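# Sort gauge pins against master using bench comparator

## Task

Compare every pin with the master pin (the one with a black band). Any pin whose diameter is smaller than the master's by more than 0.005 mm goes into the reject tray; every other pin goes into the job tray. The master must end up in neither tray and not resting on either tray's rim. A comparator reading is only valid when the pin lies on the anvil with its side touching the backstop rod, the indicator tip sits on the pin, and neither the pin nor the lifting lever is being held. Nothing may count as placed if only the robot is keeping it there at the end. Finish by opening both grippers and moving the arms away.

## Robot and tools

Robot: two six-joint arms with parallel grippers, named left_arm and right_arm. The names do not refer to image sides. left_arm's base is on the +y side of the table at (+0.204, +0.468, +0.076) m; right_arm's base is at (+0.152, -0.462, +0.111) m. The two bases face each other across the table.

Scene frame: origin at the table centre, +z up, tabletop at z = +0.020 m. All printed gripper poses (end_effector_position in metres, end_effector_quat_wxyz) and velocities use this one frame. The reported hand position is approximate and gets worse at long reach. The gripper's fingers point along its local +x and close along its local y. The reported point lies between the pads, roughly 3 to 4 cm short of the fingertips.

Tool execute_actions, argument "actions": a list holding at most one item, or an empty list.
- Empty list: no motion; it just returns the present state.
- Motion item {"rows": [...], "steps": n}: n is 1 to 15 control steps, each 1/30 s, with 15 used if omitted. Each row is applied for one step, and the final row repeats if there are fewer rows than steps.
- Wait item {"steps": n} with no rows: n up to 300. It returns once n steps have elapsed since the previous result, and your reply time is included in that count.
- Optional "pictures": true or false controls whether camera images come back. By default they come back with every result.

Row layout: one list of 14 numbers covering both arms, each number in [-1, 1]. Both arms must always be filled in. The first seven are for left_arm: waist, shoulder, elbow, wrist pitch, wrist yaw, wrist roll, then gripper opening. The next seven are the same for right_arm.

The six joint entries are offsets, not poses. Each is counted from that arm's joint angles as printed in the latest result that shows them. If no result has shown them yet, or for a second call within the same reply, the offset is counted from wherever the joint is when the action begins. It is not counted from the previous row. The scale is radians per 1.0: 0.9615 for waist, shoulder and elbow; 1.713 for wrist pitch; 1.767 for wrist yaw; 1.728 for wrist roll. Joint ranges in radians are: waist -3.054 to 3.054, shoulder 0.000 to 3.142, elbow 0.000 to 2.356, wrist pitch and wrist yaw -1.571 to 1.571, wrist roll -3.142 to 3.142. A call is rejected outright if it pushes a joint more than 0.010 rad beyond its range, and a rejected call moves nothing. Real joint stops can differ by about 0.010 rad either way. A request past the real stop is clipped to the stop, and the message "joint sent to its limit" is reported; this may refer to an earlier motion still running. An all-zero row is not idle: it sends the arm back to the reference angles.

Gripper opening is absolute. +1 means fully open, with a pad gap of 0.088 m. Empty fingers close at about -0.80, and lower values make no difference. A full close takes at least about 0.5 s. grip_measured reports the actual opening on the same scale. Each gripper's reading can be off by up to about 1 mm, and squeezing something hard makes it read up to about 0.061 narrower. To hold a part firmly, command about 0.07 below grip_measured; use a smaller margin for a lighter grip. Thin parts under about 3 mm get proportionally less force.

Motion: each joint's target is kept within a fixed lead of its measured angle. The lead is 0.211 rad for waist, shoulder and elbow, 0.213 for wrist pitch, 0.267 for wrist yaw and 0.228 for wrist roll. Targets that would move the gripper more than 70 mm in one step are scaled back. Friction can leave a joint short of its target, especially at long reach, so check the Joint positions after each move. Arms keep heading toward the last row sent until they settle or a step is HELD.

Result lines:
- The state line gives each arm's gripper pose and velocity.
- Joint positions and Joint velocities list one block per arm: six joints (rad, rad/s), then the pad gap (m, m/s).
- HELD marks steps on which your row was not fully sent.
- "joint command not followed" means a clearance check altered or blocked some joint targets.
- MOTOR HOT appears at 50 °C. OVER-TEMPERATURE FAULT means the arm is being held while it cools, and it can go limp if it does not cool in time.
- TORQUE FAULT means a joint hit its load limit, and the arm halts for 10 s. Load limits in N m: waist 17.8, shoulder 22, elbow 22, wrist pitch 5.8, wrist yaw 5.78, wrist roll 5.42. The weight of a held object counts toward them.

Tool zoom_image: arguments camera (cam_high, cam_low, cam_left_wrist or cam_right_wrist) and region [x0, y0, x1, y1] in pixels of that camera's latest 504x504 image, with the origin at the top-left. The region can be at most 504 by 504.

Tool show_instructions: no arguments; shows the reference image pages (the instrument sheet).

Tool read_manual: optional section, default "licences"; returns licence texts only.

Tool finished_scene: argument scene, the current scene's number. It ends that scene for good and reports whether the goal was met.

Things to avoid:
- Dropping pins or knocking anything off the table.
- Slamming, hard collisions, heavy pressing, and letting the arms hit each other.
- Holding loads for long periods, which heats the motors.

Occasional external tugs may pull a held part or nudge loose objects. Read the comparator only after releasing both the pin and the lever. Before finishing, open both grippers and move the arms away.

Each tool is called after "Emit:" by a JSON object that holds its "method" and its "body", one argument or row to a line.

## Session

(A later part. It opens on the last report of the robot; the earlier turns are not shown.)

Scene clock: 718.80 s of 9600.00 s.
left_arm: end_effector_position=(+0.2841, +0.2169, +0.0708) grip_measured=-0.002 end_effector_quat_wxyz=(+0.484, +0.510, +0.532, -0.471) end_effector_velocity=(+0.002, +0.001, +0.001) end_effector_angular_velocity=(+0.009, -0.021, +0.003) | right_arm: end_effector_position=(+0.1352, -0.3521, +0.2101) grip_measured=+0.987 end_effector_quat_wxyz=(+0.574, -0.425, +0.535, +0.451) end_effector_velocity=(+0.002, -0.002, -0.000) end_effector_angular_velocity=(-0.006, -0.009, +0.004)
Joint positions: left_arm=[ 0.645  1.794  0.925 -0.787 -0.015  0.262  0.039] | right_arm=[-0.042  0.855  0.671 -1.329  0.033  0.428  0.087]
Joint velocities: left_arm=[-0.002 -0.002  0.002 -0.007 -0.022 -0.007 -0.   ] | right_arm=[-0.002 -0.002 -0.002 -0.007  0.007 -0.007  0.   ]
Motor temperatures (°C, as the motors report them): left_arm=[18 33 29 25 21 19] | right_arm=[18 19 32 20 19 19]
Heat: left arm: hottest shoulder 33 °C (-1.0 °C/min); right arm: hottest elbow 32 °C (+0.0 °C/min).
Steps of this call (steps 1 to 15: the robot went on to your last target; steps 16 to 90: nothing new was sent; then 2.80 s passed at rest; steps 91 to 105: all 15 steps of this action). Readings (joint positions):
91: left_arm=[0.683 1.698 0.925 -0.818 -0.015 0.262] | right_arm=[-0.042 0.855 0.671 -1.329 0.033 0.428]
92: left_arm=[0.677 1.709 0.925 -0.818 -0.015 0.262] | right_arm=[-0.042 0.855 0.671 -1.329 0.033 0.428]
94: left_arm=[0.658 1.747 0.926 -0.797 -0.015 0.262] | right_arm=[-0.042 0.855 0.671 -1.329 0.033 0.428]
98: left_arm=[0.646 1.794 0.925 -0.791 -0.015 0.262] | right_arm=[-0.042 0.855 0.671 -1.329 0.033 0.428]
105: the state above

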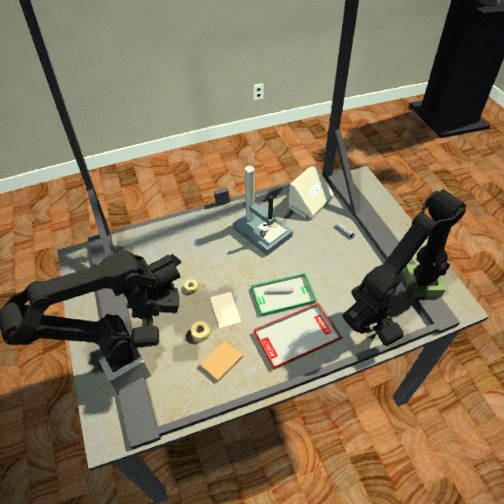

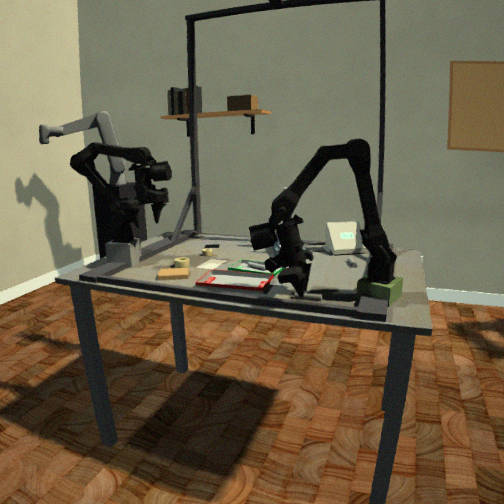

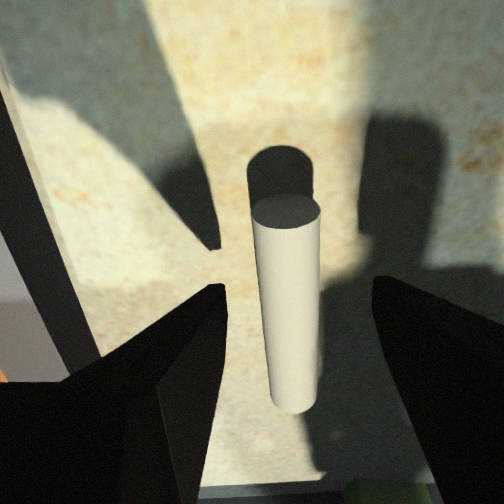

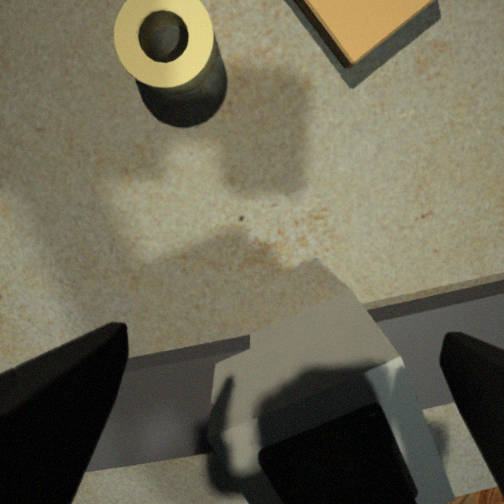

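Emit:
{"method": "execute_actions", "body": {
  "actions": [
    {"rows":[[0,0.005,0,0,0,0,-0.15,0,0,0,0,0,0,1],[0,0.01,0,0,0,0,-0.3,0,0,0,0,0,0,1],[0,0.01,0,0,0,0,-0.45,0,0,0,0,0,0,1],[0,0.01,0,0,0,0,-0.62,0,0,0,0,0,0,1]],"steps":15}
  ],
  "pictures": false
}}

Emit:
{"method": "execute_actions", "body": {
  "actions": [
    {"steps":8}
  ]
}}

Scene clock: 725.73 s of 9600.00 s.
left_arm: end_effector_position=(+0.2839, +0.2175, +0.0709) grip_measured=-0.613 end_effector_quat_wxyz=(+0.483, +0.510, +0.533, -0.471) end_effector_velocity=(-0.003, +0.003, +0.001) end_effector_angular_velocity=(+0.014, +0.010, +0.020) | right_arm: end_effector_position=(+0.1352, -0.3521, +0.2101) grip_measured=+0.987 end_effector_quat_wxyz=(+0.574, -0.425, +0.535, +0.451) end_effector_velocity=(+0.000, -0.005, -0.001) end_effector_angular_velocity=(-0.023, +0.003, -0.009)
Joint positions: left_arm=[ 0.645  1.794  0.925 -0.791 -0.015  0.262  0.009] | right_arm=[-0.042  0.855  0.671 -1.329  0.033  0.428  0.087]
Joint velocities: left_arm=[-0.002 -0.002  0.002 -0.022  0.007 -0.022 -0.002] | right_arm=[-0.002 -0.002 -0.002 -0.022 -0.007  0.007  0.   ]
Motor temperatures (°C, as the motors report them): left_arm=[18 32 29 25 21 19] | right_arm=[18 19 32 20 19 19]
Heat: left arm: hottest shoulder 32 °C (-2.0 °C/min); right arm: hottest elbow 32 °C (+0.0 °C/min).
Steps of this call (steps 1 to 15: the robot went on to your last target; steps 16 to 90: nothing new was sent; then 3.43 s passed at rest; steps 91 to 105: all 15 steps of this action). Readings (joint positions):
91: left_arm=[0.645 1.794 0.925 -0.787 -0.015 0.262] | right_arm=[-0.042 0.855 0.671 -1.329 0.033 0.428]
92: left_arm=[0.645 1.794 0.925 -0.787 -0.015 0.262] | right_arm=[-0.042 0.855 0.671 -1.329 0.033 0.428]
94: left_arm=[0.645 1.794 0.925 -0.787 -0.015 0.262] | right_arm=[-0.042 0.855 0.671 -1.329 0.033 0.428]
98: left_arm=[0.645 1.794 0.925 -0.788 -0.015 0.262] | right_arm=[-0.042 0.855 0.671 -1.329 0.033 0.428]
105: the state above

Scene clock: 726.00 s of 9600.00 s.
left_arm: end_effector_position=(+0.2839, +0.2175, +0.0709) grip_measured=-0.616 end_effector_quat_wxyz=(+0.483, +0.510, +0.533, -0.471) end_effector_velocity=(-0.000, +0.002, +0.000) end_effector_angular_velocity=(+0.009, -0.005, +0.004) | right_arm: end_effector_position=(+0.1352, -0.3521, +0.2101) grip_measured=+0.987 end_effector_quat_wxyz=(+0.574, -0.425, +0.535, +0.451) end_effector_velocity=(+0.000, -0.005, -0.001) end_effector_angular_velocity=(-0.023, +0.002, +0.005)
Joint positions: left_arm=[ 0.645  1.794  0.925 -0.791 -0.015  0.262  0.009] | right_arm=[-0.042  0.855  0.671 -1.329  0.033  0.428  0.087]
Joint velocities: left_arm=[-0.002 -0.002 -0.002 -0.007 -0.007 -0.007 -0.   ] | right_arm=[-0.002 -0.002 -0.002 -0.022 -0.007 -0.007 -0.   ]
Motor temperatures (°C, as the motors report them): left_arm=[18 32 29 25 21 19] | right_arm=[18 19 32 20 19 19]
Heat: left arm: hottest shoulder 32 °C (-2.0 °C/min); right arm: hottest elbow 32 °C (+0.0 °C/min).
Steps of this call (steps 1 to 8: the robot went on to your last target). Readings (joint positions):
1: left_arm=[0.645 1.794 0.925 -0.791 -0.015 0.262] | right_arm=[-0.042 0.855 0.671 -1.329 0.033 0.428]
2: left_arm=[0.645 1.794 0.925 -0.791 -0.015 0.262] | right_arm=[-0.042 0.855 0.671 -1.329 0.033 0.428]
4: left_arm=[0.645 1.794 0.925 -0.791 -0.015 0.262] | right_arm=[-0.042 0.855 0.671 -1.329 0.033 0.428]
8: the state above

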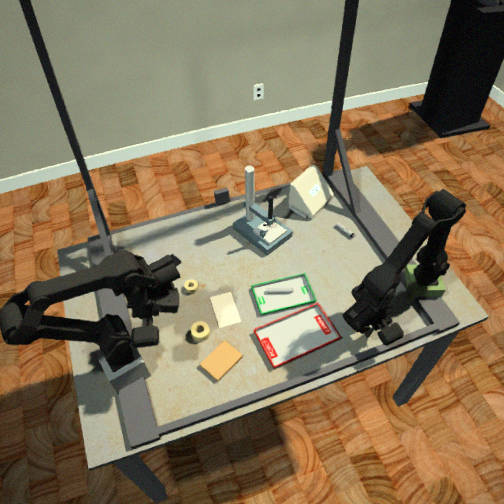

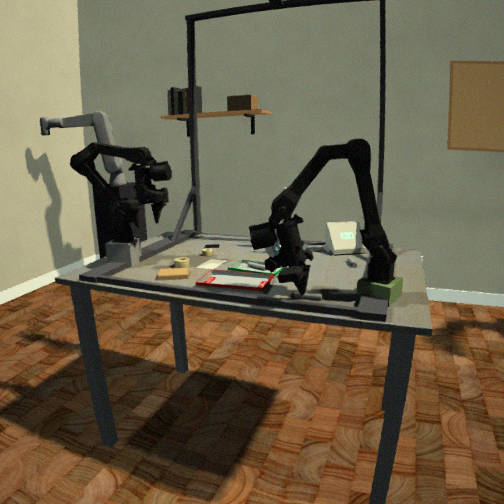

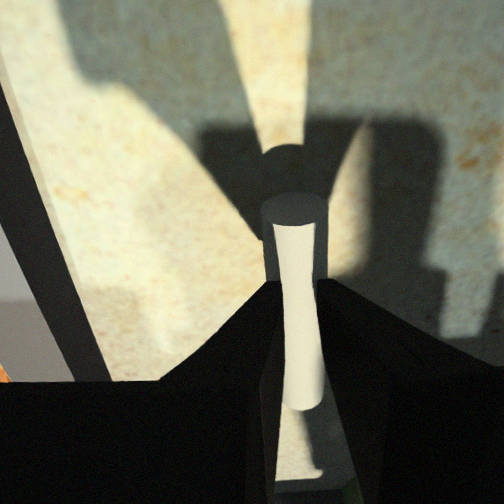

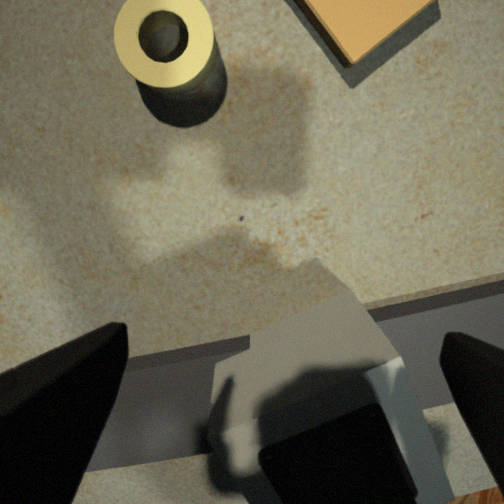

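Emit:
{"method": "execute_actions", "body": {
  "actions": [
    {"rows":[[0,0,0,0,0,0,-0.4,0,0,0,0,0,0,1],[0,0,0,0,0,0,-0.2,0,0,0,0,0,0,1],[0,0,0,0,0,0,-0.1,0,0,0,0,0,0,1],[0,0,0,0,0,0,-0.1,0,0,0,0,0,0,1],[0,0,0,0,0,0,-0.1,0,0,0,0,0,0,1],[0,0,0,0,0,0,-0.1,0,0,0,0,0,0,1],[0,0,0,0,0,0,-0.1,0,0,0,0,0,0,1],[0,0,0,0,0,0,-0.1,0,0,0,0,0,0,1],[0,0.02,0,0,0,0,-0.1,0,0,0,0,0,0,1],[0,0.035,0,0,0,0,-0.1,0,0,0,0,0,0,1]],"steps":15}
  ],
  "pictures": false
}}

Emit:
{"method": "execute_actions", "body": {
  "actions": [
    {"steps":10}
  ]
}}

Scene clock: 731.73 s of 9600.00 s.
left_arm: end_effector_position=(+0.2830, +0.2202, +0.0649) grip_measured=-0.104 end_effector_quat_wxyz=(+0.475, +0.514, +0.541, -0.466) end_effector_velocity=(-0.005, +0.003, -0.004) end_effector_angular_velocity=(+0.024, +0.014, -0.004) | right_arm: end_effector_position=(+0.1352, -0.3521, +0.2101) grip_measured=+0.987 end_effector_quat_wxyz=(+0.574, -0.425, +0.535, +0.451) end_effector_velocity=(-0.001, -0.002, -0.001) end_effector_angular_velocity=(-0.009, +0.005, +0.010)
Joint positions: left_arm=[ 0.645  1.819  0.925 -0.791 -0.015  0.262  0.034] | right_arm=[-0.042  0.855  0.671 -1.329  0.033  0.428  0.087]
Joint velocities: left_arm=[-0.012  0.017 -0.002 -0.007  0.007 -0.007  0.001] | right_arm=[ 0.002 -0.002 -0.002 -0.007 -0.007 -0.007 -0.   ]
Motor temperatures (°C, as the motors report them): left_arm=[18 32 29 24 21 19] | right_arm=[18 19 32 20 19 19]
Heat: left arm: hottest shoulder 32 °C (-2.0 °C/min); right arm: hottest elbow 32 °C (+0.0 °C/min).
Steps of this call (steps 1 to 15: the robot went on to your last target; steps 16 to 90: nothing new was sent; then 2.23 s passed at rest; steps 91 to 105: all 15 steps of this action). Readings (joint positions):
91: left_arm=[0.645 1.794 0.925 -0.791 -0.015 0.262] | right_arm=[-0.042 0.855 0.671 -1.329 0.033 0.428]
92: left_arm=[0.645 1.794 0.925 -0.791 -0.015 0.262] | right_arm=[-0.042 0.855 0.671 -1.329 0.033 0.428]
94: left_arm=[0.645 1.794 0.925 -0.791 -0.015 0.262] | right_arm=[-0.042 0.855 0.671 -1.329 0.033 0.428]
98: left_arm=[0.645 1.794 0.925 -0.791 -0.015 0.262] | right_arm=[-0.042 0.855 0.671 -1.329 0.033 0.428]
105: the state above

Scene clock: 732.07 s of 9600.00 s.
left_arm: end_effector_position=(+0.2830, +0.2202, +0.0648) grip_measured=-0.102 end_effector_quat_wxyz=(+0.475, +0.514, +0.541, -0.466) end_effector_velocity=(+0.001, +0.005, -0.002) end_effector_angular_velocity=(+0.023, -0.017, +0.002) | right_arm: end_effector_position=(+0.1352, -0.3521, +0.2101) grip_measured=+0.987 end_effector_quat_wxyz=(+0.574, -0.425, +0.535, +0.451) end_effector_velocity=(-0.000, -0.002, -0.001) end_effector_angular_velocity=(-0.009, +0.005, +0.005)
Joint positions: left_arm=[ 0.645  1.82   0.925 -0.791 -0.015  0.262  0.034] | right_arm=[-0.042  0.855  0.671 -1.329  0.033  0.428  0.087]
Joint velocities: left_arm=[-0.002  0.002 -0.007 -0.007 -0.022 -0.007 -0.   ] | right_arm=[-0.002 -0.002 -0.002 -0.007 -0.007 -0.007  0.   ]
Motor temperatures (°C, as the motors report them): left_arm=[18 32 29 24 21 19] | right_arm=[18 19 32 20 19 19]
Heat: left arm: hottest shoulder 32 °C (-2.0 °C/min); right arm: hottest elbow 32 °C (+0.0 °C/min).
Steps of this call (steps 1 to 10: the robot went on to your last target). Readings (joint positions):
1: left_arm=[0.645 1.820 0.925 -0.791 -0.015 0.262] | right_arm=[-0.042 0.855 0.671 -1.329 0.033 0.428]
2: left_arm=[0.645 1.820 0.925 -0.791 -0.015 0.262] | right_arm=[-0.042 0.855 0.671 -1.329 0.033 0.428]
4: left_arm=[0.645 1.820 0.925 -0.791 -0.015 0.262] | right_arm=[-0.042 0.855 0.671 -1.329 0.033 0.428]
8: left_arm=[0.645 1.820 0.925 -0.791 -0.015 0.262] | right_arm=[-0.042 0.855 0.671 -1.329 0.033 0.428]
10: the state above

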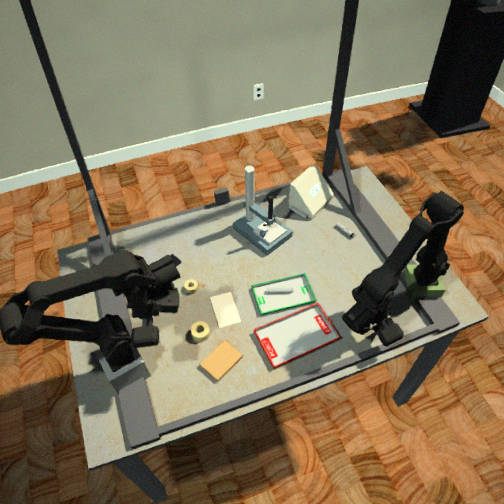

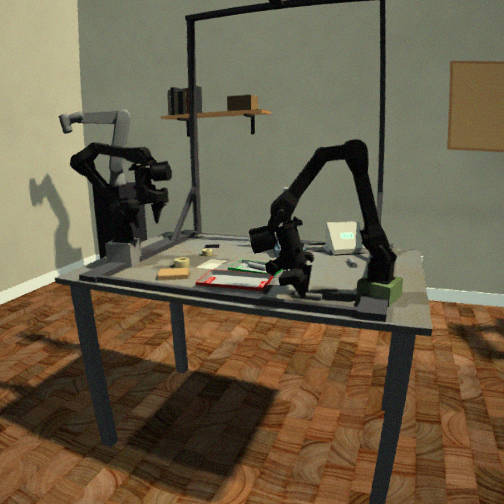

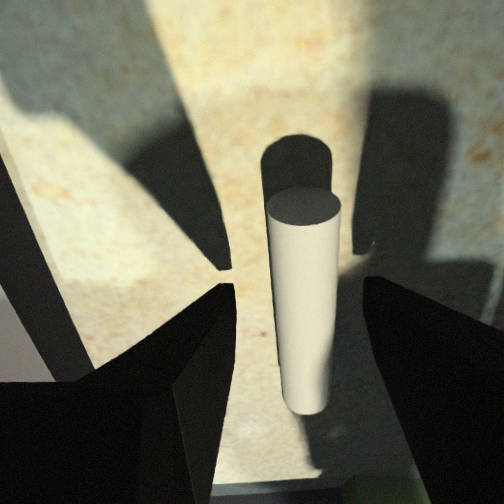

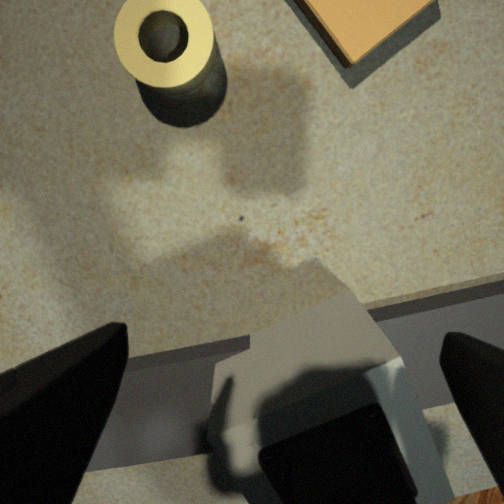

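Emit:
{"method": "execute_actions", "body": {
  "actions": [
    {"rows":[[0,0,0,0,0,0,-0.25,0,0,0,0,0,0,1],[0,0,0,0,0,0,-0.4,0,0,0,0,0,0,1],[0,0,0,0,0,0,-0.5,0,0,0,0,0,0,1],[0,0,0,0,0,0,-0.62,0,0,0,0,0,0,1]],"steps":15}
  ]
}}

Scene clock: 735.53 s of 9600.00 s.
left_arm: end_effector_position=(+0.2829, +0.2204, +0.0648) grip_measured=-0.542 end_effector_quat_wxyz=(+0.475, +0.514, +0.541, -0.466) end_effector_velocity=(-0.001, +0.004, +0.002) end_effector_angular_velocity=(+0.019, -0.003, +0.004) | right_arm: end_effector_position=(+0.1352, -0.3521, +0.2101) grip_measured=+0.987 end_effector_quat_wxyz=(+0.574, -0.425, +0.535, +0.451) end_effector_velocity=(-0.001, +0.001, -0.000) end_effector_angular_velocity=(+0.005, +0.007, +0.020)
Joint positions: left_arm=[ 0.645  1.82   0.925 -0.792 -0.014  0.262  0.012] | right_arm=[-0.042  0.855  0.671 -1.329  0.033  0.428  0.087]
Joint velocities: left_arm=[-0.002 -0.002  0.002 -0.022 -0.007 -0.007 -0.   ] | right_arm=[-0.002 -0.002 -0.002  0.007 -0.007 -0.022 -0.   ]
Motor temperatures (°C, as the motors report them): left_arm=[18 31 29 24 20 19] | right_arm=[18 19 32 20 19 19]
Heat: left arm: hottest shoulder 31 °C (-3.0 °C/min); right arm: hottest elbow 32 °C (+0.0 °C/min).
Steps of this call (steps 1 to 15: the robot went on to your last target; steps 16 to 89: nothing new was sent; steps 90 to 104: all 15 steps of this action). Readings (joint positions):
90: left_arm=[0.645 1.820 0.925 -0.791 -0.015 0.262] | right_arm=[-0.042 0.855 0.671 -1.329 0.033 0.428]
91: left_arm=[0.645 1.820 0.925 -0.791 -0.015 0.262] | right_arm=[-0.042 0.855 0.671 -1.329 0.033 0.428]
93: left_arm=[0.645 1.820 0.925 -0.791 -0.015 0.262] | right_arm=[-0.042 0.855 0.671 -1.329 0.033 0.428]
97: left_arm=[0.645 1.820 0.925 -0.792 -0.014 0.262] | right_arm=[-0.042 0.855 0.671 -1.329 0.033 0.428]
104: the state above

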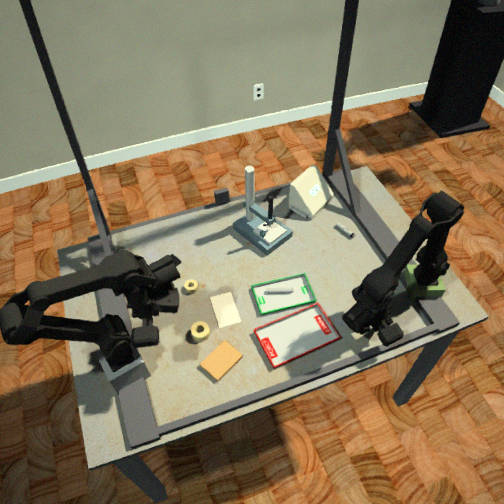

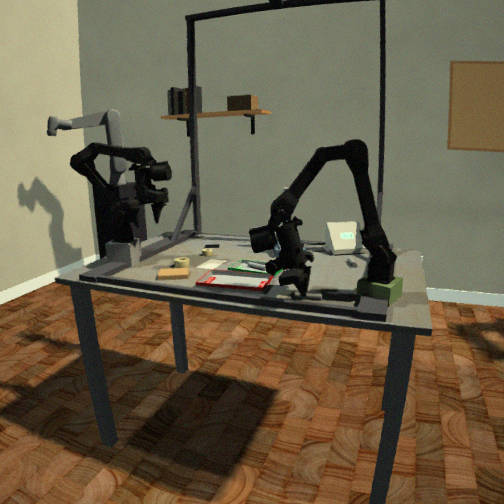

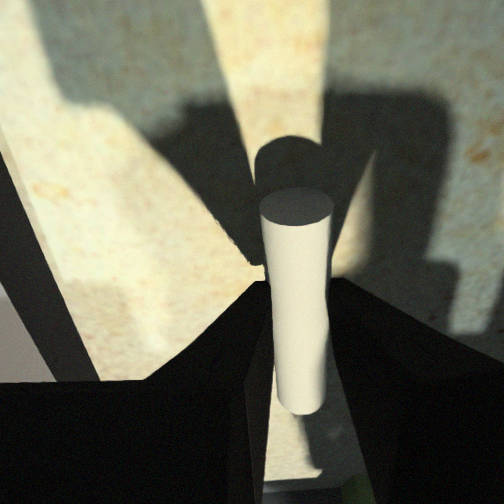

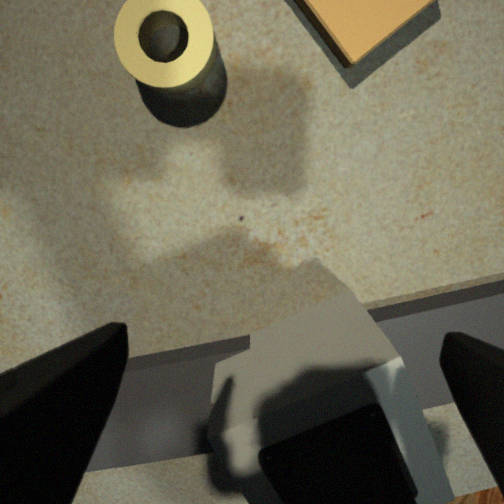

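Emit:
{"method": "execute_actions", "body": {
  "actions": [
    {"rows":[[0,-0.07,0.03,0,0,-0.03,-0.62,0,0,0,0,0,0,1],[0,-0.15,0.06,0,0,-0.08,-0.62,0,0,0,0,0,0,1],[-0.1,-0.2,0.08,0,0,-0.15,-0.62,0,0,0,0,0,0,1],[-0.22,-0.2,0.08,0,0,-0.15,-0.62,0,0,0,0,0,0,1],[-0.34,-0.2,0.08,0,0,-0.15,-0.62,0,0,0,0,0,0,1],[-0.46,-0.2,0.08,0,0,-0.15,-0.62,0,0,0,0,0,0,1],[-0.58,-0.2,0.08,0,0,-0.15,-0.62,0,0,0,0,0,0,1],[-0.7,-0.2,0.08,0,0,-0.15,-0.62,0,0,0,0,0,0,1]],"steps":15}
  ],
  "pictures": false
}}

Emit:
{"method": "execute_actions", "body": {
  "actions": [
    {"steps":12}
  ],
  "pictures": false
}}

Scene clock: 747.43 s of 9600.00 s.
left_arm: end_effector_position=(+0.0984, +0.1828, +0.1334) grip_measured=-0.542 end_effector_quat_wxyz=(+0.433, +0.536, +0.364, -0.626) end_effector_velocity=(-0.124, +0.049, -0.002) end_effector_angular_velocity=(+0.016, +0.008, -0.397) | right_arm: end_effector_position=(+0.1352, -0.3521, +0.2101) grip_measured=+0.987 end_effector_quat_wxyz=(+0.574, -0.425, +0.535, +0.451) end_effector_velocity=(+0.002, -0.004, +0.001) end_effector_angular_velocity=(-0.016, -0.012, +0.024)
Joint positions: left_arm=[-0.012  1.63   1.008 -0.789 -0.007  0.01   0.012] | right_arm=[-0.042  0.855  0.671 -1.329  0.033  0.428  0.087]
Joint velocities: left_arm=[-0.432  0.002 -0.002 -0.007  0.007 -0.037  0.   ] | right_arm=[ 0.002 -0.002  0.002 -0.022  0.007 -0.022 -0.   ]
Motor temperatures (°C, as the motors report them): left_arm=[18 31 28 24 20 19] | right_arm=[18 19 32 20 19 19]
Heat: left arm: hottest shoulder 31 °C (-3.0 °C/min); right arm: hottest elbow 32 °C (+0.0 °C/min).
Steps of this call (steps 1 to 15: the robot went on to your last target; steps 16 to 90: nothing new was sent; then 8.40 s passed at rest; steps 91 to 105: all 15 steps of this action). Readings (joint positions):
91: left_arm=[0.645 1.810 0.928 -0.792 -0.014 0.251] | right_arm=[-0.042 0.855 0.671 -1.329 0.033 0.428]
92: left_arm=[0.645 1.789 0.931 -0.792 -0.014 0.216] | right_arm=[-0.042 0.855 0.671 -1.329 0.033 0.428]
94: left_arm=[0.602 1.727 0.946 -0.795 -0.026 0.108] | right_arm=[-0.042 0.855 0.671 -1.329 0.033 0.428]
98: left_arm=[0.357 1.638 1.007 -0.782 -0.022 0.030] | right_arm=[-0.042 0.855 0.671 -1.329 0.033 0.428]
105: the state above

Scene clock: 747.83 s of 9600.00 s.
left_arm: end_effector_position=(+0.0952, +0.1842, +0.1333) grip_measured=-0.542 end_effector_quat_wxyz=(+0.430, +0.539, +0.361, -0.628) end_effector_velocity=(+0.001, -0.001, +0.000) end_effector_angular_velocity=(-0.014, -0.016, +0.003) | right_arm: end_effector_position=(+0.1352, -0.3521, +0.2101) grip_measured=+0.987 end_effector_quat_wxyz=(+0.574, -0.425, +0.535, +0.451) end_effector_velocity=(+0.003, +0.002, -0.000) end_effector_angular_velocity=(+0.011, -0.021, +0.008)
Joint positions: left_arm=[-0.024  1.63   1.008 -0.789 -0.009  0.008  0.012] | right_arm=[-0.042  0.855  0.671 -1.329  0.033  0.428  0.087]
Joint velocities: left_arm=[-0.007 -0.002 -0.002  0.007 -0.022 -0.007 -0.   ] | right_arm=[ 0.002 -0.002 -0.002  0.007  0.022 -0.007  0.   ]
Motor temperatures (°C, as the motors report them): left_arm=[18 31 28 24 20 19] | right_arm=[18 19 32 20 19 19]
Heat: left arm: hottest shoulder 31 °C (-3.0 °C/min); right arm: hottest elbow 32 °C (+0.0 °C/min).
Steps of this call (steps 1 to 12: the robot went on to your last target). Readings (joint positions):
1: left_arm=[-0.021 1.630 1.008 -0.789 -0.007 0.009] | right_arm=[-0.042 0.855 0.671 -1.329 0.033 0.428]
2: left_arm=[-0.024 1.630 1.008 -0.789 -0.007 0.009] | right_arm=[-0.042 0.855 0.671 -1.329 0.033 0.428]
4: left_arm=[-0.024 1.630 1.008 -0.789 -0.009 0.008] | right_arm=[-0.042 0.855 0.671 -1.329 0.033 0.428]
8: left_arm=[-0.024 1.630 1.008 -0.789 -0.009 0.008] | right_arm=[-0.042 0.855 0.671 -1.329 0.033 0.428]
12: the state above

Emit:
{"method": "execute_actions", "body": {
  "actions": [
    {"rows":[[-0.12,0,0,0,0,0,-0.62,0,0,0,0,0,0,1],[-0.25,0,0,0,0,0,-0.62,0,0,0,0,0,0,1],[-0.38,0,0,0,0,0,-0.62,0,0,0,0,0,0,1],[-0.5,0,0,0,0,0,-0.62,0,0,0,0,0,0,1],[-0.615,0,0.03,0,0,0,-0.62,0,0,0,0,0,0,1],[-0.615,0.05,0.07,-0.01,0,0,-0.62,0,0,0,0,0,0,1],[-0.615,0.11,0.11,-0.02,0,0,-0.62,0,0,0,0,0,0,1],[-0.615,0.17,0.14,-0.03,0,0,-0.62,0,0,0,0,0,0,1],[-0.615,0.23,0.17,-0.04,0,0,-0.62,0,0,0,0,0,0,1],[-0.615,0.28,0.19,-0.05,0,0,-0.62,0,0,0,0,0,0,1],[-0.615,0.33,0.205,-0.055,0,0,-0.62,0,0,0,0,0,0,1]],"steps":15}
  ],
  "pictures": false
}}

Emit:
{"method": "execute_actions", "body": {
  "actions": [
    {"steps":20}
  ]
}}

Scene clock: 755.60 s of 9600.00 s.
left_arm: end_effector_position=(-0.0599, +0.2838, +0.0852) grip_measured=-0.542 end_effector_quat_wxyz=(+0.204, +0.695, +0.214, -0.656) end_effector_velocity=(+0.067, +0.040, -0.107) end_effector_angular_velocity=(+0.301, -0.472, +0.013) | right_arm: end_effector_position=(+0.1352, -0.3521, +0.2101) grip_measured=+0.987 end_effector_quat_wxyz=(+0.574, -0.425, +0.535, +0.451) end_effector_velocity=(-0.000, -0.002, -0.001) end_effector_angular_velocity=(-0.009, +0.004, +0.020)
Joint positions: left_arm=[-0.616  1.936  1.188 -0.879 -0.003  0.007  0.012] | right_arm=[-0.042  0.855  0.671 -1.329  0.033  0.428  0.087]
Joint velocities: left_arm=[ 0.007  0.359 -0.002 -0.198 -0.022 -0.007  0.   ] | right_arm=[-0.002 -0.002 -0.002 -0.007 -0.007 -0.022 -0.   ]
Motor temperatures (°C, as the motors report them): left_arm=[18 31 28 23 20 19] | right_arm=[18 19 32 20 19 19]
Heat: left arm: hottest shoulder 31 °C (-3.0 °C/min); right arm: hottest elbow 32 °C (+0.0 °C/min).
Steps of this call (steps 1 to 30: the robot went on to your last target; steps 31 to 90: nothing new was sent; then 4.27 s passed at rest; steps 91 to 105: all 15 steps of this action). Readings (joint positions):
91: left_arm=[-0.035 1.630 1.008 -0.789 -0.018 0.007] | right_arm=[-0.042 0.855 0.671 -1.329 0.033 0.428]
92: left_arm=[-0.073 1.630 1.008 -0.789 -0.027 0.007] | right_arm=[-0.042 0.855 0.671 -1.329 0.033 0.428]
94: left_arm=[-0.197 1.630 1.008 -0.789 -0.019 0.007] | right_arm=[-0.042 0.855 0.671 -1.329 0.033 0.428]
98: left_arm=[-0.461 1.692 1.074 -0.812 -0.015 0.007] | right_arm=[-0.042 0.855 0.671 -1.329 0.033 0.428]
105: the state above

Scene clock: 756.27 s of 9600.00 s.
left_arm: end_effector_position=(-0.0612, +0.2829, +0.0838) grip_measured=-0.542 end_effector_quat_wxyz=(+0.204, +0.696, +0.214, -0.654) end_effector_velocity=(+0.004, +0.000, +0.002) end_effector_angular_velocity=(-0.009, -0.027, +0.004) | right_arm: end_effector_position=(+0.1352, -0.3521, +0.2101) grip_measured=+0.987 end_effector_quat_wxyz=(+0.574, -0.425, +0.535, +0.451) end_effector_velocity=(-0.002, -0.006, -0.001) end_effector_angular_velocity=(-0.026, +0.017, +0.006)
Joint positions: left_arm=[-0.616  1.947  1.197 -0.881 -0.003  0.007  0.012] | right_arm=[-0.042  0.855  0.671 -1.329  0.033  0.428  0.087]
Joint velocities: left_arm=[-0.002 -0.002  0.002 -0.022 -0.022 -0.007 -0.   ] | right_arm=[-0.002 -0.002 -0.002 -0.022 -0.022 -0.007 -0.   ]
Motor temperatures (°C, as the motors report them): left_arm=[18 31 29 23 20 19] | right_arm=[18 19 32 20 19 19]
Heat: left arm: hottest shoulder 31 °C (-3.0 °C/min); right arm: hottest elbow 32 °C (+0.0 °C/min).
Steps of this call (steps 1 to 20: the robot went on to your last target). Readings (joint positions):
1: left_arm=[-0.616 1.945 1.188 -0.882 -0.003 0.007] | right_arm=[-0.042 0.855 0.671 -1.329 0.033 0.428]
2: left_arm=[-0.616 1.947 1.189 -0.881 -0.003 0.007] | right_arm=[-0.042 0.855 0.671 -1.329 0.033 0.428]
4: left_arm=[-0.616 1.947 1.192 -0.881 -0.003 0.007] | right_arm=[-0.042 0.855 0.671 -1.329 0.033 0.428]
8: left_arm=[-0.616 1.947 1.197 -0.881 -0.003 0.007] | right_arm=[-0.042 0.855 0.671 -1.329 0.033 0.428]
20: the state above

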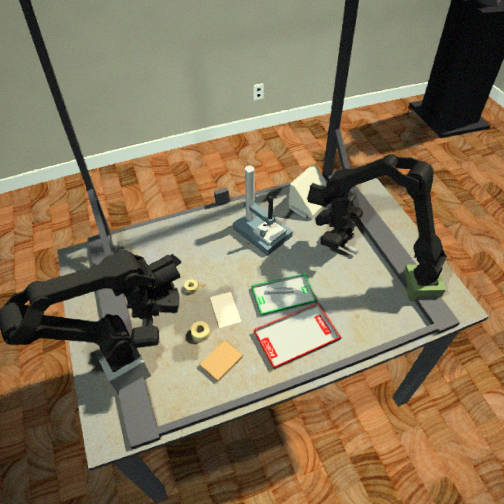

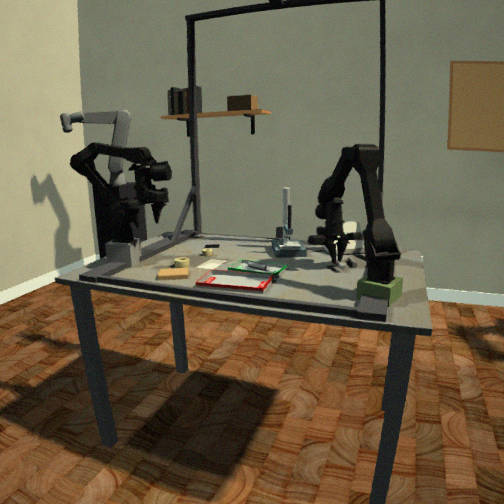

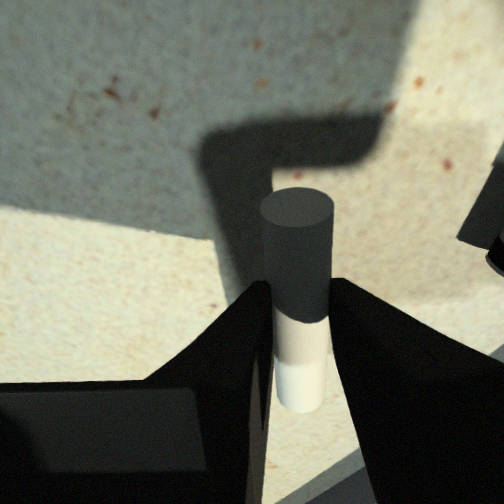

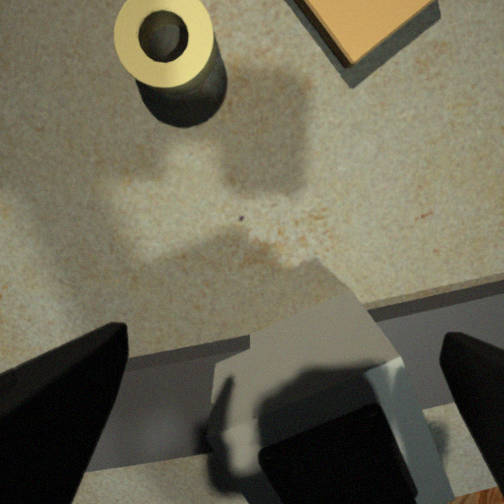

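Emit:
{"method": "execute_actions", "body": {
  "actions": [
    {"rows":[[0,0.02,0,0,0,0,-0.62,0,0,0,0,0,0,1],[0,0.04,0,0,0,0,-0.62,0,0,0,0,0,0,1],[0,0.06,0,0,0,0,-0.62,0,0,0,0,0,0,1],[0,0.07,0,0,0,0,-0.62,0,0,0,0,0,0,1],[0,0.07,0,0,0,0,-0.62,0,0,0,0,0,0,1],[0,0.07,0,0,0,0,-0.62,0,0,0,0,0,0,1],[0,0.07,0,0,0,0,-0.62,0,0,0,0,0,0,1],[0,0.07,0,0,0,0,-0.62,0,0,0,0,0,0,1],[0,0.07,0,0,0,0,-0.62,0,0,0,0,0,0,1],[0,0.07,0,0,0,0,-0.5,0,0,0,0,0,0,1],[0,0.07,0,0,0,0,-0.42,0,0,0,0,0,0,1],[0,0.07,0,0,0,0,-0.32,0,0,0,0,0,0,1],[0,0.07,0,0,0,0,-0.2,0,0,0,0,0,0,1],[0,0.07,0,0,0,0,-0.1,0,0,0,0,0,0,1]],"steps":15}
  ],
  "pictures": false
}}

Emit:
{"method": "execute_actions", "body": {
  "actions": [
    {"steps":15}
  ],
  "pictures": false
}}

Emit:
{"method": "execute_actions", "body": {
  "actions": [
    {"rows":[[0,-0.07,0,0,0,0,-0.1,0,0,0,0,0,0,1],[0,-0.15,0,0,0,0,-0.1,0,0,0,0,0,0,1],[0,-0.25,-0.05,0.04,0,0,-0.1,0,0,0,0,0,0,1],[0,-0.35,-0.15,0.1,0,0,-0.1,0,0,0,0,0,0,1],[0,-0.47,-0.28,0.18,0,0,-0.1,0,0,0,0,0,0,1],[0,-0.58,-0.42,0.28,0,0,-0.1,0,0,0,0,0,0,1],[0,-0.68,-0.56,0.38,0,0,-0.1,0,0,0,0,0,0,1],[0,-0.75,-0.7,0.47,0,0,-0.1,0,0,0,0,0,0,1],[0,-0.75,-0.82,0.53,0,0,-0.1,0,0,0,0,0,0,1],[0,-0.75,-0.9,0.575,0,0,-0.1,0,0,0,0,0,0,1]],"steps":15}
  ],
  "pictures": false
}}

Emit:
{"method": "execute_actions", "body": {
  "actions": [
    {"steps":25}
  ]
}}

Scene clock: 768.30 s of 9600.00 s.
left_arm: end_effector_position=(-0.0570, +0.2858, +0.0670) grip_measured=-0.237 end_effector_quat_wxyz=(+0.198, +0.713, +0.220, -0.636) end_effector_velocity=(+0.002, +0.001, -0.004) end_effector_angular_velocity=(+0.006, -0.023, +0.004) | right_arm: end_effector_position=(+0.1352, -0.3521, +0.2101) grip_measured=+0.987 end_effector_quat_wxyz=(+0.574, -0.425, +0.535, +0.451) end_effector_velocity=(+0.000, -0.005, -0.001) end_effector_angular_velocity=(-0.023, +0.002, +0.005)
Joint positions: left_arm=[-0.616  2.004  1.198 -0.879 -0.003  0.007  0.027] | right_arm=[-0.042  0.855  0.671 -1.329  0.033  0.428  0.087]
Joint velocities: left_arm=[-0.002  0.017  0.002 -0.007 -0.007 -0.007  0.084] | right_arm=[-0.002 -0.002 -0.002 -0.022 -0.007 -0.007 -0.   ]
Motor temperatures (°C, as the motors report them): left_arm=[18 32 29 23 20 19] | right_arm=[18 19 32 20 19 19]
Heat: left arm: hottest shoulder 32 °C (-2.0 °C/min); right arm: hottest elbow 32 °C (+0.0 °C/min).
Steps of this call (steps 1 to 15: the robot went on to your last target; steps 16 to 90: nothing new was sent; then 8.53 s passed at rest; steps 91 to 105: all 15 steps of this action). Readings (joint positions):
91: left_arm=[-0.616 1.949 1.197 -0.881 -0.003 0.007] | right_arm=[-0.042 0.855 0.671 -1.329 0.033 0.428]
92: left_arm=[-0.616 1.954 1.197 -0.881 -0.003 0.007] | right_arm=[-0.042 0.855 0.671 -1.329 0.033 0.428]
94: left_arm=[-0.616 1.973 1.197 -0.881 -0.003 0.007] | right_arm=[-0.042 0.855 0.671 -1.329 0.033 0.428]
98: left_arm=[-0.616 2.000 1.198 -0.879 -0.003 0.007] | right_arm=[-0.042 0.855 0.671 -1.329 0.033 0.428]
105: the state above

Scene clock: 768.80 s of 9600.00 s.
left_arm: end_effector_position=(-0.0569, +0.2859, +0.0667) grip_measured=-0.103 end_effector_quat_wxyz=(+0.197, +0.713, +0.220, -0.635) end_effector_velocity=(+0.004, +0.002, +0.002) end_effector_angular_velocity=(+0.002, -0.020, +0.019) | right_arm: end_effector_position=(+0.1352, -0.3521, +0.2101) grip_measured=+0.987 end_effector_quat_wxyz=(+0.574, -0.425, +0.535, +0.451) end_effector_velocity=(+0.000, -0.006, -0.002) end_effector_angular_velocity=(-0.028, +0.002, +0.005)
Joint positions: left_arm=[-0.616  2.004  1.198 -0.879 -0.003  0.007  0.034] | right_arm=[-0.042  0.855  0.671 -1.329  0.033  0.428  0.087]
Joint velocities: left_arm=[-0.002 -0.007 -0.002 -0.022 -0.007 -0.022  0.   ] | right_arm=[-0.002 -0.002 -0.007 -0.022 -0.007 -0.007 -0.   ]
Motor temperatures (°C, as the motors report them): left_arm=[18 32 29 23 20 19] | right_arm=[18 19 32 20 19 19]
Heat: left arm: hottest shoulder 32 °C (-1.0 °C/min); right arm: hottest elbow 32 °C (+0.0 °C/min).
Steps of this call (steps 1 to 15: the robot went on to your last target). Readings (joint positions):
1: left_arm=[-0.616 2.004 1.198 -0.879 -0.003 0.007] | right_arm=[-0.042 0.855 0.671 -1.329 0.033 0.428]
2: left_arm=[-0.616 2.004 1.198 -0.879 -0.003 0.007] | right_arm=[-0.042 0.855 0.671 -1.329 0.033 0.428]
4: left_arm=[-0.616 2.004 1.198 -0.879 -0.003 0.007] | right_arm=[-0.042 0.855 0.671 -1.329 0.033 0.428]
8: left_arm=[-0.616 2.004 1.198 -0.879 -0.003 0.007] | right_arm=[-0.042 0.855 0.671 -1.329 0.033 0.428]
15: the state above
All arms were judged still, so your last target was given up. Only a new action makes them travel on or press farther. Fingers that are still opening or closing keep moving.

Scene clock: 769.30 s of 9600.00 s.
left_arm: end_effector_position=(-0.0440, +0.2949, +0.1336) grip_measured=-0.102 end_effector_quat_wxyz=(+0.271, +0.404, +0.122, -0.865) end_effector_velocity=(+0.169, +0.117, -0.310) end_effector_angular_velocity=(-0.176, +0.268, +0.019) | right_arm: end_effector_position=(+0.1352, -0.3521, +0.2101) grip_measured=+0.987 end_effector_quat_wxyz=(+0.574, -0.425, +0.535, +0.451) end_effector_velocity=(-0.000, -0.002, -0.001) end_effector_angular_velocity=(-0.009, +0.004, +0.020)
Joint positions: left_arm=[-0.616  1.294  0.501 -0.078 -0.003  0.007  0.034] | right_arm=[-0.042  0.855  0.671 -1.329  0.033  0.428  0.087]
Joint velocities: left_arm=[-0.002 -0.188 -1.78   1.912 -0.007 -0.022 -0.   ] | right_arm=[-0.002 -0.002 -0.002 -0.007 -0.007 -0.022 -0.   ]
Motor temperatures (°C, as the motors report them): left_arm=[18 32 29 23 20 19] | right_arm=[18 19 32 20 19 19]
Heat: left arm: hottest shoulder 32 °C (-1.0 °C/min); right arm: hottest elbow 32 °C (+0.0 °C/min).
Steps of this call (steps 1 to 15: all 15 steps of this action). Readings (joint positions):
1: left_arm=[-0.616 1.997 1.198 -0.879 -0.003 0.007] | right_arm=[-0.042 0.855 0.671 -1.329 0.033 0.428]
2: left_arm=[-0.616 1.977 1.196 -0.879 -0.003 0.007] | right_arm=[-0.042 0.855 0.671 -1.329 0.033 0.428]
4: left_arm=[-0.616 1.884 1.147 -0.815 -0.003 0.007] | right_arm=[-0.042 0.855 0.671 -1.329 0.033 0.428]
8: left_arm=[-0.616 1.603 0.923 -0.549 -0.003 0.007] | right_arm=[-0.042 0.855 0.671 -1.329 0.033 0.428]
15: the state above

Scene clock: 770.13 s of 9600.00 s.
left_arm: end_effector_position=(-0.0276, +0.3063, +0.1059) grip_measured=-0.102 end_effector_quat_wxyz=(+0.273, +0.392, +0.119, -0.870) end_effector_velocity=(+0.003, +0.002, -0.004) end_effector_angular_velocity=(+0.017, -0.009, +0.019) | right_arm: end_effector_position=(+0.1352, -0.3521, +0.2101) grip_measured=+0.987 end_effector_quat_wxyz=(+0.574, -0.425, +0.535, +0.451) end_effector_velocity=(+0.000, -0.002, -0.001) end_effector_angular_velocity=(-0.008, +0.006, -0.014)
Joint positions: left_arm=[-0.616  1.287  0.341  0.103 -0.003  0.007  0.034] | right_arm=[-0.042  0.855  0.671 -1.329  0.033  0.428  0.087]
Joint velocities: left_arm=[-0.002  0.002 -0.007 -0.007 -0.007 -0.022 -0.   ] | right_arm=[-0.007 -0.002 -0.002 -0.007 -0.007  0.007  0.   ]
Motor temperatures (°C, as the motors report them): left_arm=[18 32 29 23 20 19] | right_arm=[18 19 32 20 19 19]
Heat: left arm: hottest shoulder 32 °C (-1.0 °C/min); right arm: hottest elbow 32 °C (+0.0 °C/min).
Steps of this call (steps 1 to 25: the robot went on to your last target). Readings (joint positions):
1: left_arm=[-0.616 1.292 0.448 -0.025 -0.003 0.007] | right_arm=[-0.042 0.855 0.671 -1.329 0.033 0.428]
2: left_arm=[-0.616 1.292 0.405 0.009 -0.003 0.007] | right_arm=[-0.042 0.855 0.671 -1.329 0.033 0.428]
4: left_arm=[-0.616 1.292 0.353 0.051 -0.003 0.007] | right_arm=[-0.042 0.855 0.671 -1.329 0.033 0.428]
8: left_arm=[-0.616 1.289 0.341 0.098 -0.003 0.007] | right_arm=[-0.042 0.855 0.671 -1.329 0.033 0.428]
25: the state above

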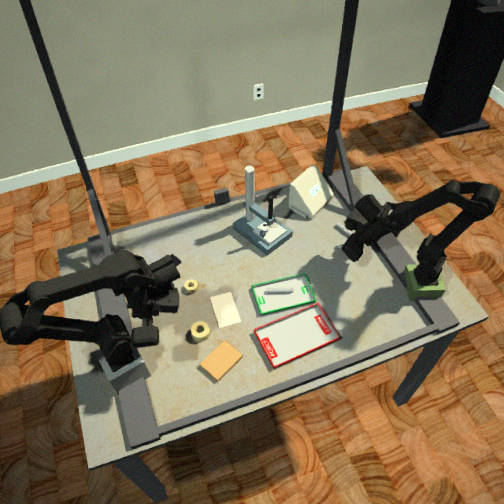

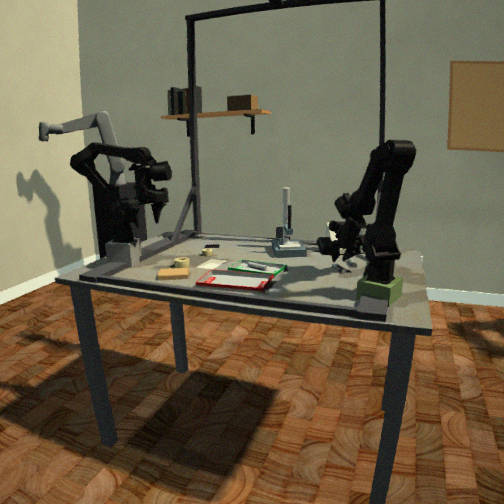

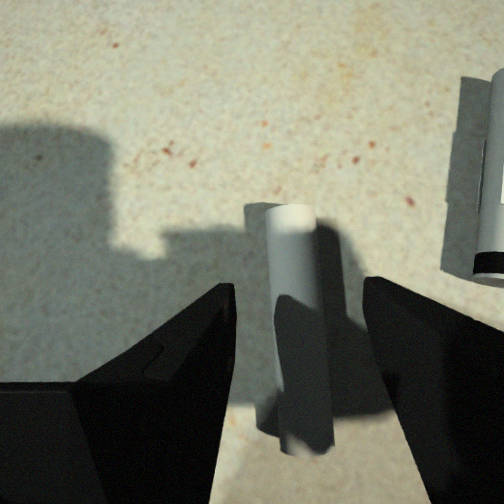

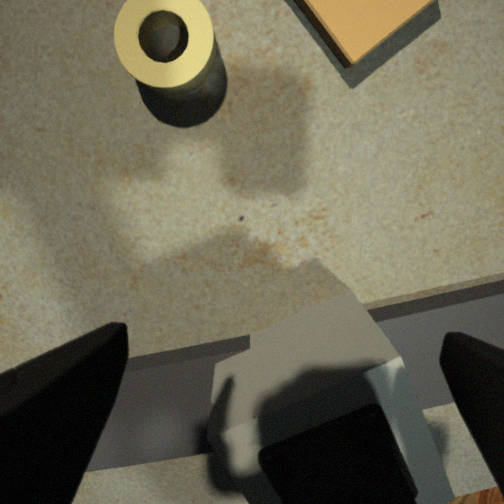

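Emit:
{"method": "execute_actions", "body": {
  "actions": [
    {"rows":[[0,-0.05,-0.02,-0.02,0,0,-0.1,0,0,0,0,0,0,1],[0,-0.1,-0.04,-0.045,0,0,-0.1,0,0,0,0,0,0,1],[0,-0.135,-0.055,-0.066,0,0,-0.1,0,0,0,0,0,0,1]],"steps":15}
  ],
  "pictures": false
}}

Emit:
{"method": "execute_actions", "body": {
  "actions": [
    {"rows":[[0,0.04,-0.02,0.04,0,0,-0.1,0,0,0,0,0,0,1],[0,0.09,-0.04,0.08,0,0,-0.1,0,0,0,0,0,0,1],[0,0.13,-0.06,0.11,0,0,-0.1,0,0,0,0,0,0,1],[0,0.165,-0.076,0.135,0,0,-0.1,0,0,0,0,0,0,1]],"steps":15}
  ],
  "pictures": false
}}

Emit:
{"method": "execute_actions", "body": {
  "actions": [
    {"steps":10}
  ]
}}

Scene clock: 778.93 s of 9600.00 s.
left_arm: end_effector_position=(-0.0086, +0.3195, +0.1066) grip_measured=-0.102 end_effector_quat_wxyz=(+0.271, +0.405, +0.123, -0.865) end_effector_velocity=(+0.005, +0.000, -0.002) end_effector_angular_velocity=(-0.000, -0.021, +0.017) | right_arm: end_effector_position=(+0.1352, -0.3521, +0.2101) grip_measured=+0.987 end_effector_quat_wxyz=(+0.574, -0.425, +0.535, +0.451) end_effector_velocity=(-0.000, -0.002, -0.001) end_effector_angular_velocity=(-0.008, +0.006, -0.009)
Joint positions: left_arm=[-0.616  1.163  0.297 -0.007 -0.003  0.007  0.034] | right_arm=[-0.042  0.855  0.671 -1.329  0.033  0.428  0.087]
Joint velocities: left_arm=[-0.002 -0.007 -0.002 -0.022 -0.022 -0.007 -0.   ] | right_arm=[-0.002 -0.002 -0.002 -0.007 -0.007  0.007 -0.   ]
Motor temperatures (°C, as the motors report them): left_arm=[18 31 29 24 20 19] | right_arm=[18 19 32 20 19 19]
Heat: left arm: hottest shoulder 31 °C (-1.0 °C/min); right arm: hottest elbow 32 °C (+0.0 °C/min).
Steps of this call (steps 1 to 15: the robot went on to your last target; steps 16 to 90: nothing new was sent; then 5.30 s passed at rest; steps 91 to 105: all 15 steps of this action). Readings (joint positions):
91: left_arm=[-0.616 1.281 0.339 0.099 -0.003 0.007] | right_arm=[-0.042 0.855 0.671 -1.329 0.033 0.428]
92: left_arm=[-0.616 1.262 0.334 0.081 -0.003 0.007] | right_arm=[-0.042 0.855 0.671 -1.329 0.033 0.428]
94: left_arm=[-0.616 1.205 0.316 0.032 -0.003 0.007] | right_arm=[-0.042 0.855 0.671 -1.329 0.033 0.428]
98: left_arm=[-0.616 1.170 0.299 -0.000 -0.003 0.007] | right_arm=[-0.042 0.855 0.671 -1.329 0.033 0.428]
105: the state above

Scene clock: 779.43 s of 9600.00 s.
left_arm: end_effector_position=(-0.0103, +0.3183, +0.0794) grip_measured=-0.102 end_effector_quat_wxyz=(+0.271, +0.402, +0.122, -0.866) end_effector_velocity=(+0.001, +0.000, -0.004) end_effector_angular_velocity=(+0.006, -0.010, +0.008) | right_arm: end_effector_position=(+0.1352, -0.3521, +0.2101) grip_measured=+0.987 end_effector_quat_wxyz=(+0.574, -0.425, +0.535, +0.451) end_effector_velocity=(-0.001, -0.002, -0.000) end_effector_angular_velocity=(-0.004, +0.005, +0.025)
Joint positions: left_arm=[-0.616  1.316  0.23   0.22  -0.003  0.007  0.034] | right_arm=[-0.042  0.855  0.671 -1.329  0.033  0.428  0.087]
Joint velocities: left_arm=[-0.002  0.017 -0.002  0.007 -0.007 -0.007  0.   ] | right_arm=[ 0.002 -0.007 -0.002 -0.007 -0.007 -0.022 -0.   ]
Motor temperatures (°C, as the motors report them): left_arm=[18 31 29 24 20 19] | right_arm=[18 19 32 20 19 19]
Heat: left arm: hottest shoulder 31 °C (-1.0 °C/min); right arm: hottest elbow 32 °C (+0.0 °C/min).
Steps of this call (steps 1 to 15: all 15 steps of this action). Readings (joint positions):
1: left_arm=[-0.616 1.169 0.295 0.006 -0.003 0.007] | right_arm=[-0.042 0.855 0.671 -1.329 0.033 0.428]
2: left_arm=[-0.616 1.186 0.289 0.043 -0.003 0.007] | right_arm=[-0.042 0.855 0.671 -1.329 0.033 0.428]
4: left_arm=[-0.616 1.244 0.270 0.135 -0.003 0.007] | right_arm=[-0.042 0.855 0.671 -1.329 0.033 0.428]
8: left_arm=[-0.616 1.309 0.234 0.196 -0.003 0.007] | right_arm=[-0.042 0.855 0.671 -1.329 0.033 0.428]
15: the state above

Scene clock: 779.77 s of 9600.00 s.
left_arm: end_effector_position=(-0.0104, +0.3182, +0.0795) grip_measured=-0.102 end_effector_quat_wxyz=(+0.272, +0.402, +0.122, -0.866) end_effector_velocity=(+0.003, -0.001, -0.001) end_effector_angular_velocity=(-0.006, -0.013, +0.017) | right_arm: end_effector_position=(+0.1352, -0.3521, +0.2101) grip_measured=+0.987 end_effector_quat_wxyz=(+0.574, -0.425, +0.535, +0.451) end_effector_velocity=(+0.001, -0.005, -0.001) end_effector_angular_velocity=(-0.028, +0.002, -0.014)
Joint positions: left_arm=[-0.616  1.317  0.23   0.221 -0.003  0.007  0.034] | right_arm=[-0.042  0.855  0.671 -1.329  0.033  0.428  0.087]
Joint velocities: left_arm=[-0.002 -0.002 -0.002 -0.007 -0.022 -0.007  0.   ] | right_arm=[-0.007  0.002 -0.002 -0.022 -0.007  0.007 -0.   ]
Motor temperatures (°C, as the motors report them): left_arm=[18 31 29 24 20 19] | right_arm=[18 19 32 20 19 19]
Heat: left arm: hottest shoulder 31 °C (-1.0 °C/min); right arm: hottest elbow 32 °C (+0.0 °C/min).
Steps of this call (steps 1 to 10: the robot went on to your last target). Readings (joint positions):
1: left_arm=[-0.616 1.317 0.230 0.220 -0.003 0.007] | right_arm=[-0.042 0.855 0.671 -1.329 0.033 0.428]
2: left_arm=[-0.616 1.317 0.230 0.220 -0.003 0.007] | right_arm=[-0.042 0.855 0.671 -1.329 0.033 0.428]
4: left_arm=[-0.616 1.317 0.230 0.221 -0.003 0.007] | right_arm=[-0.042 0.855 0.671 -1.329 0.033 0.428]
8: left_arm=[-0.616 1.317 0.230 0.221 -0.003 0.007] | right_arm=[-0.042 0.855 0.671 -1.329 0.033 0.428]
10: the state above

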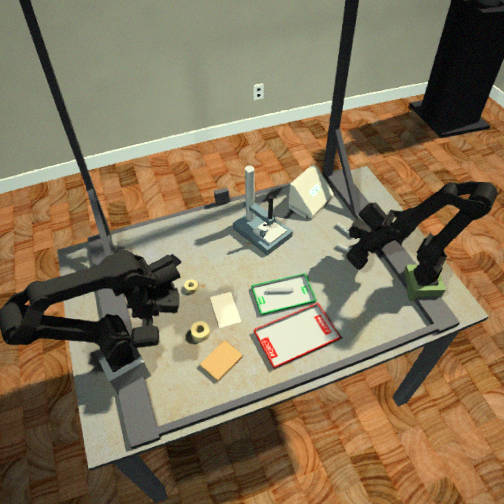

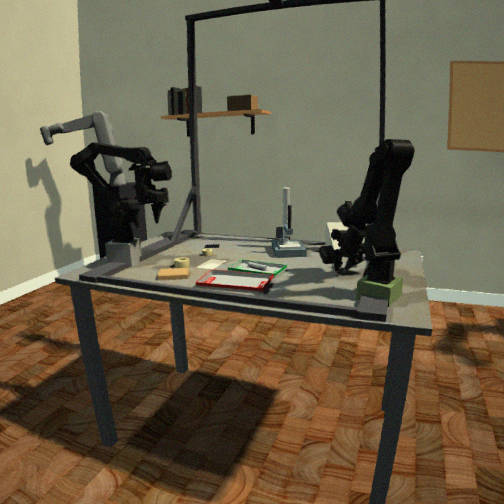

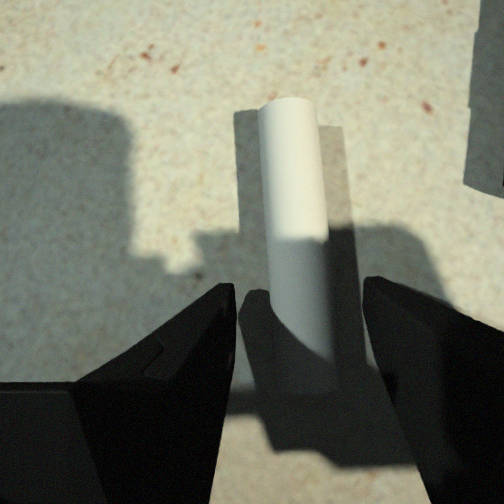

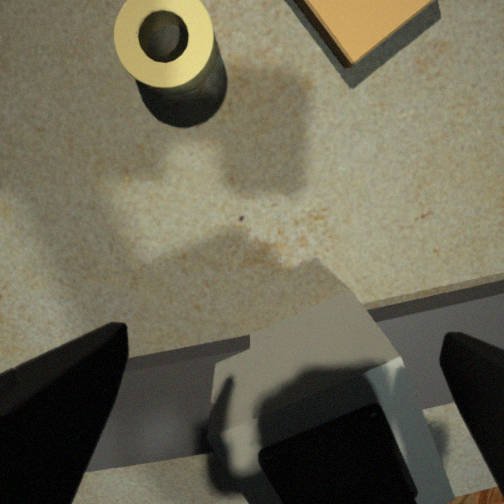

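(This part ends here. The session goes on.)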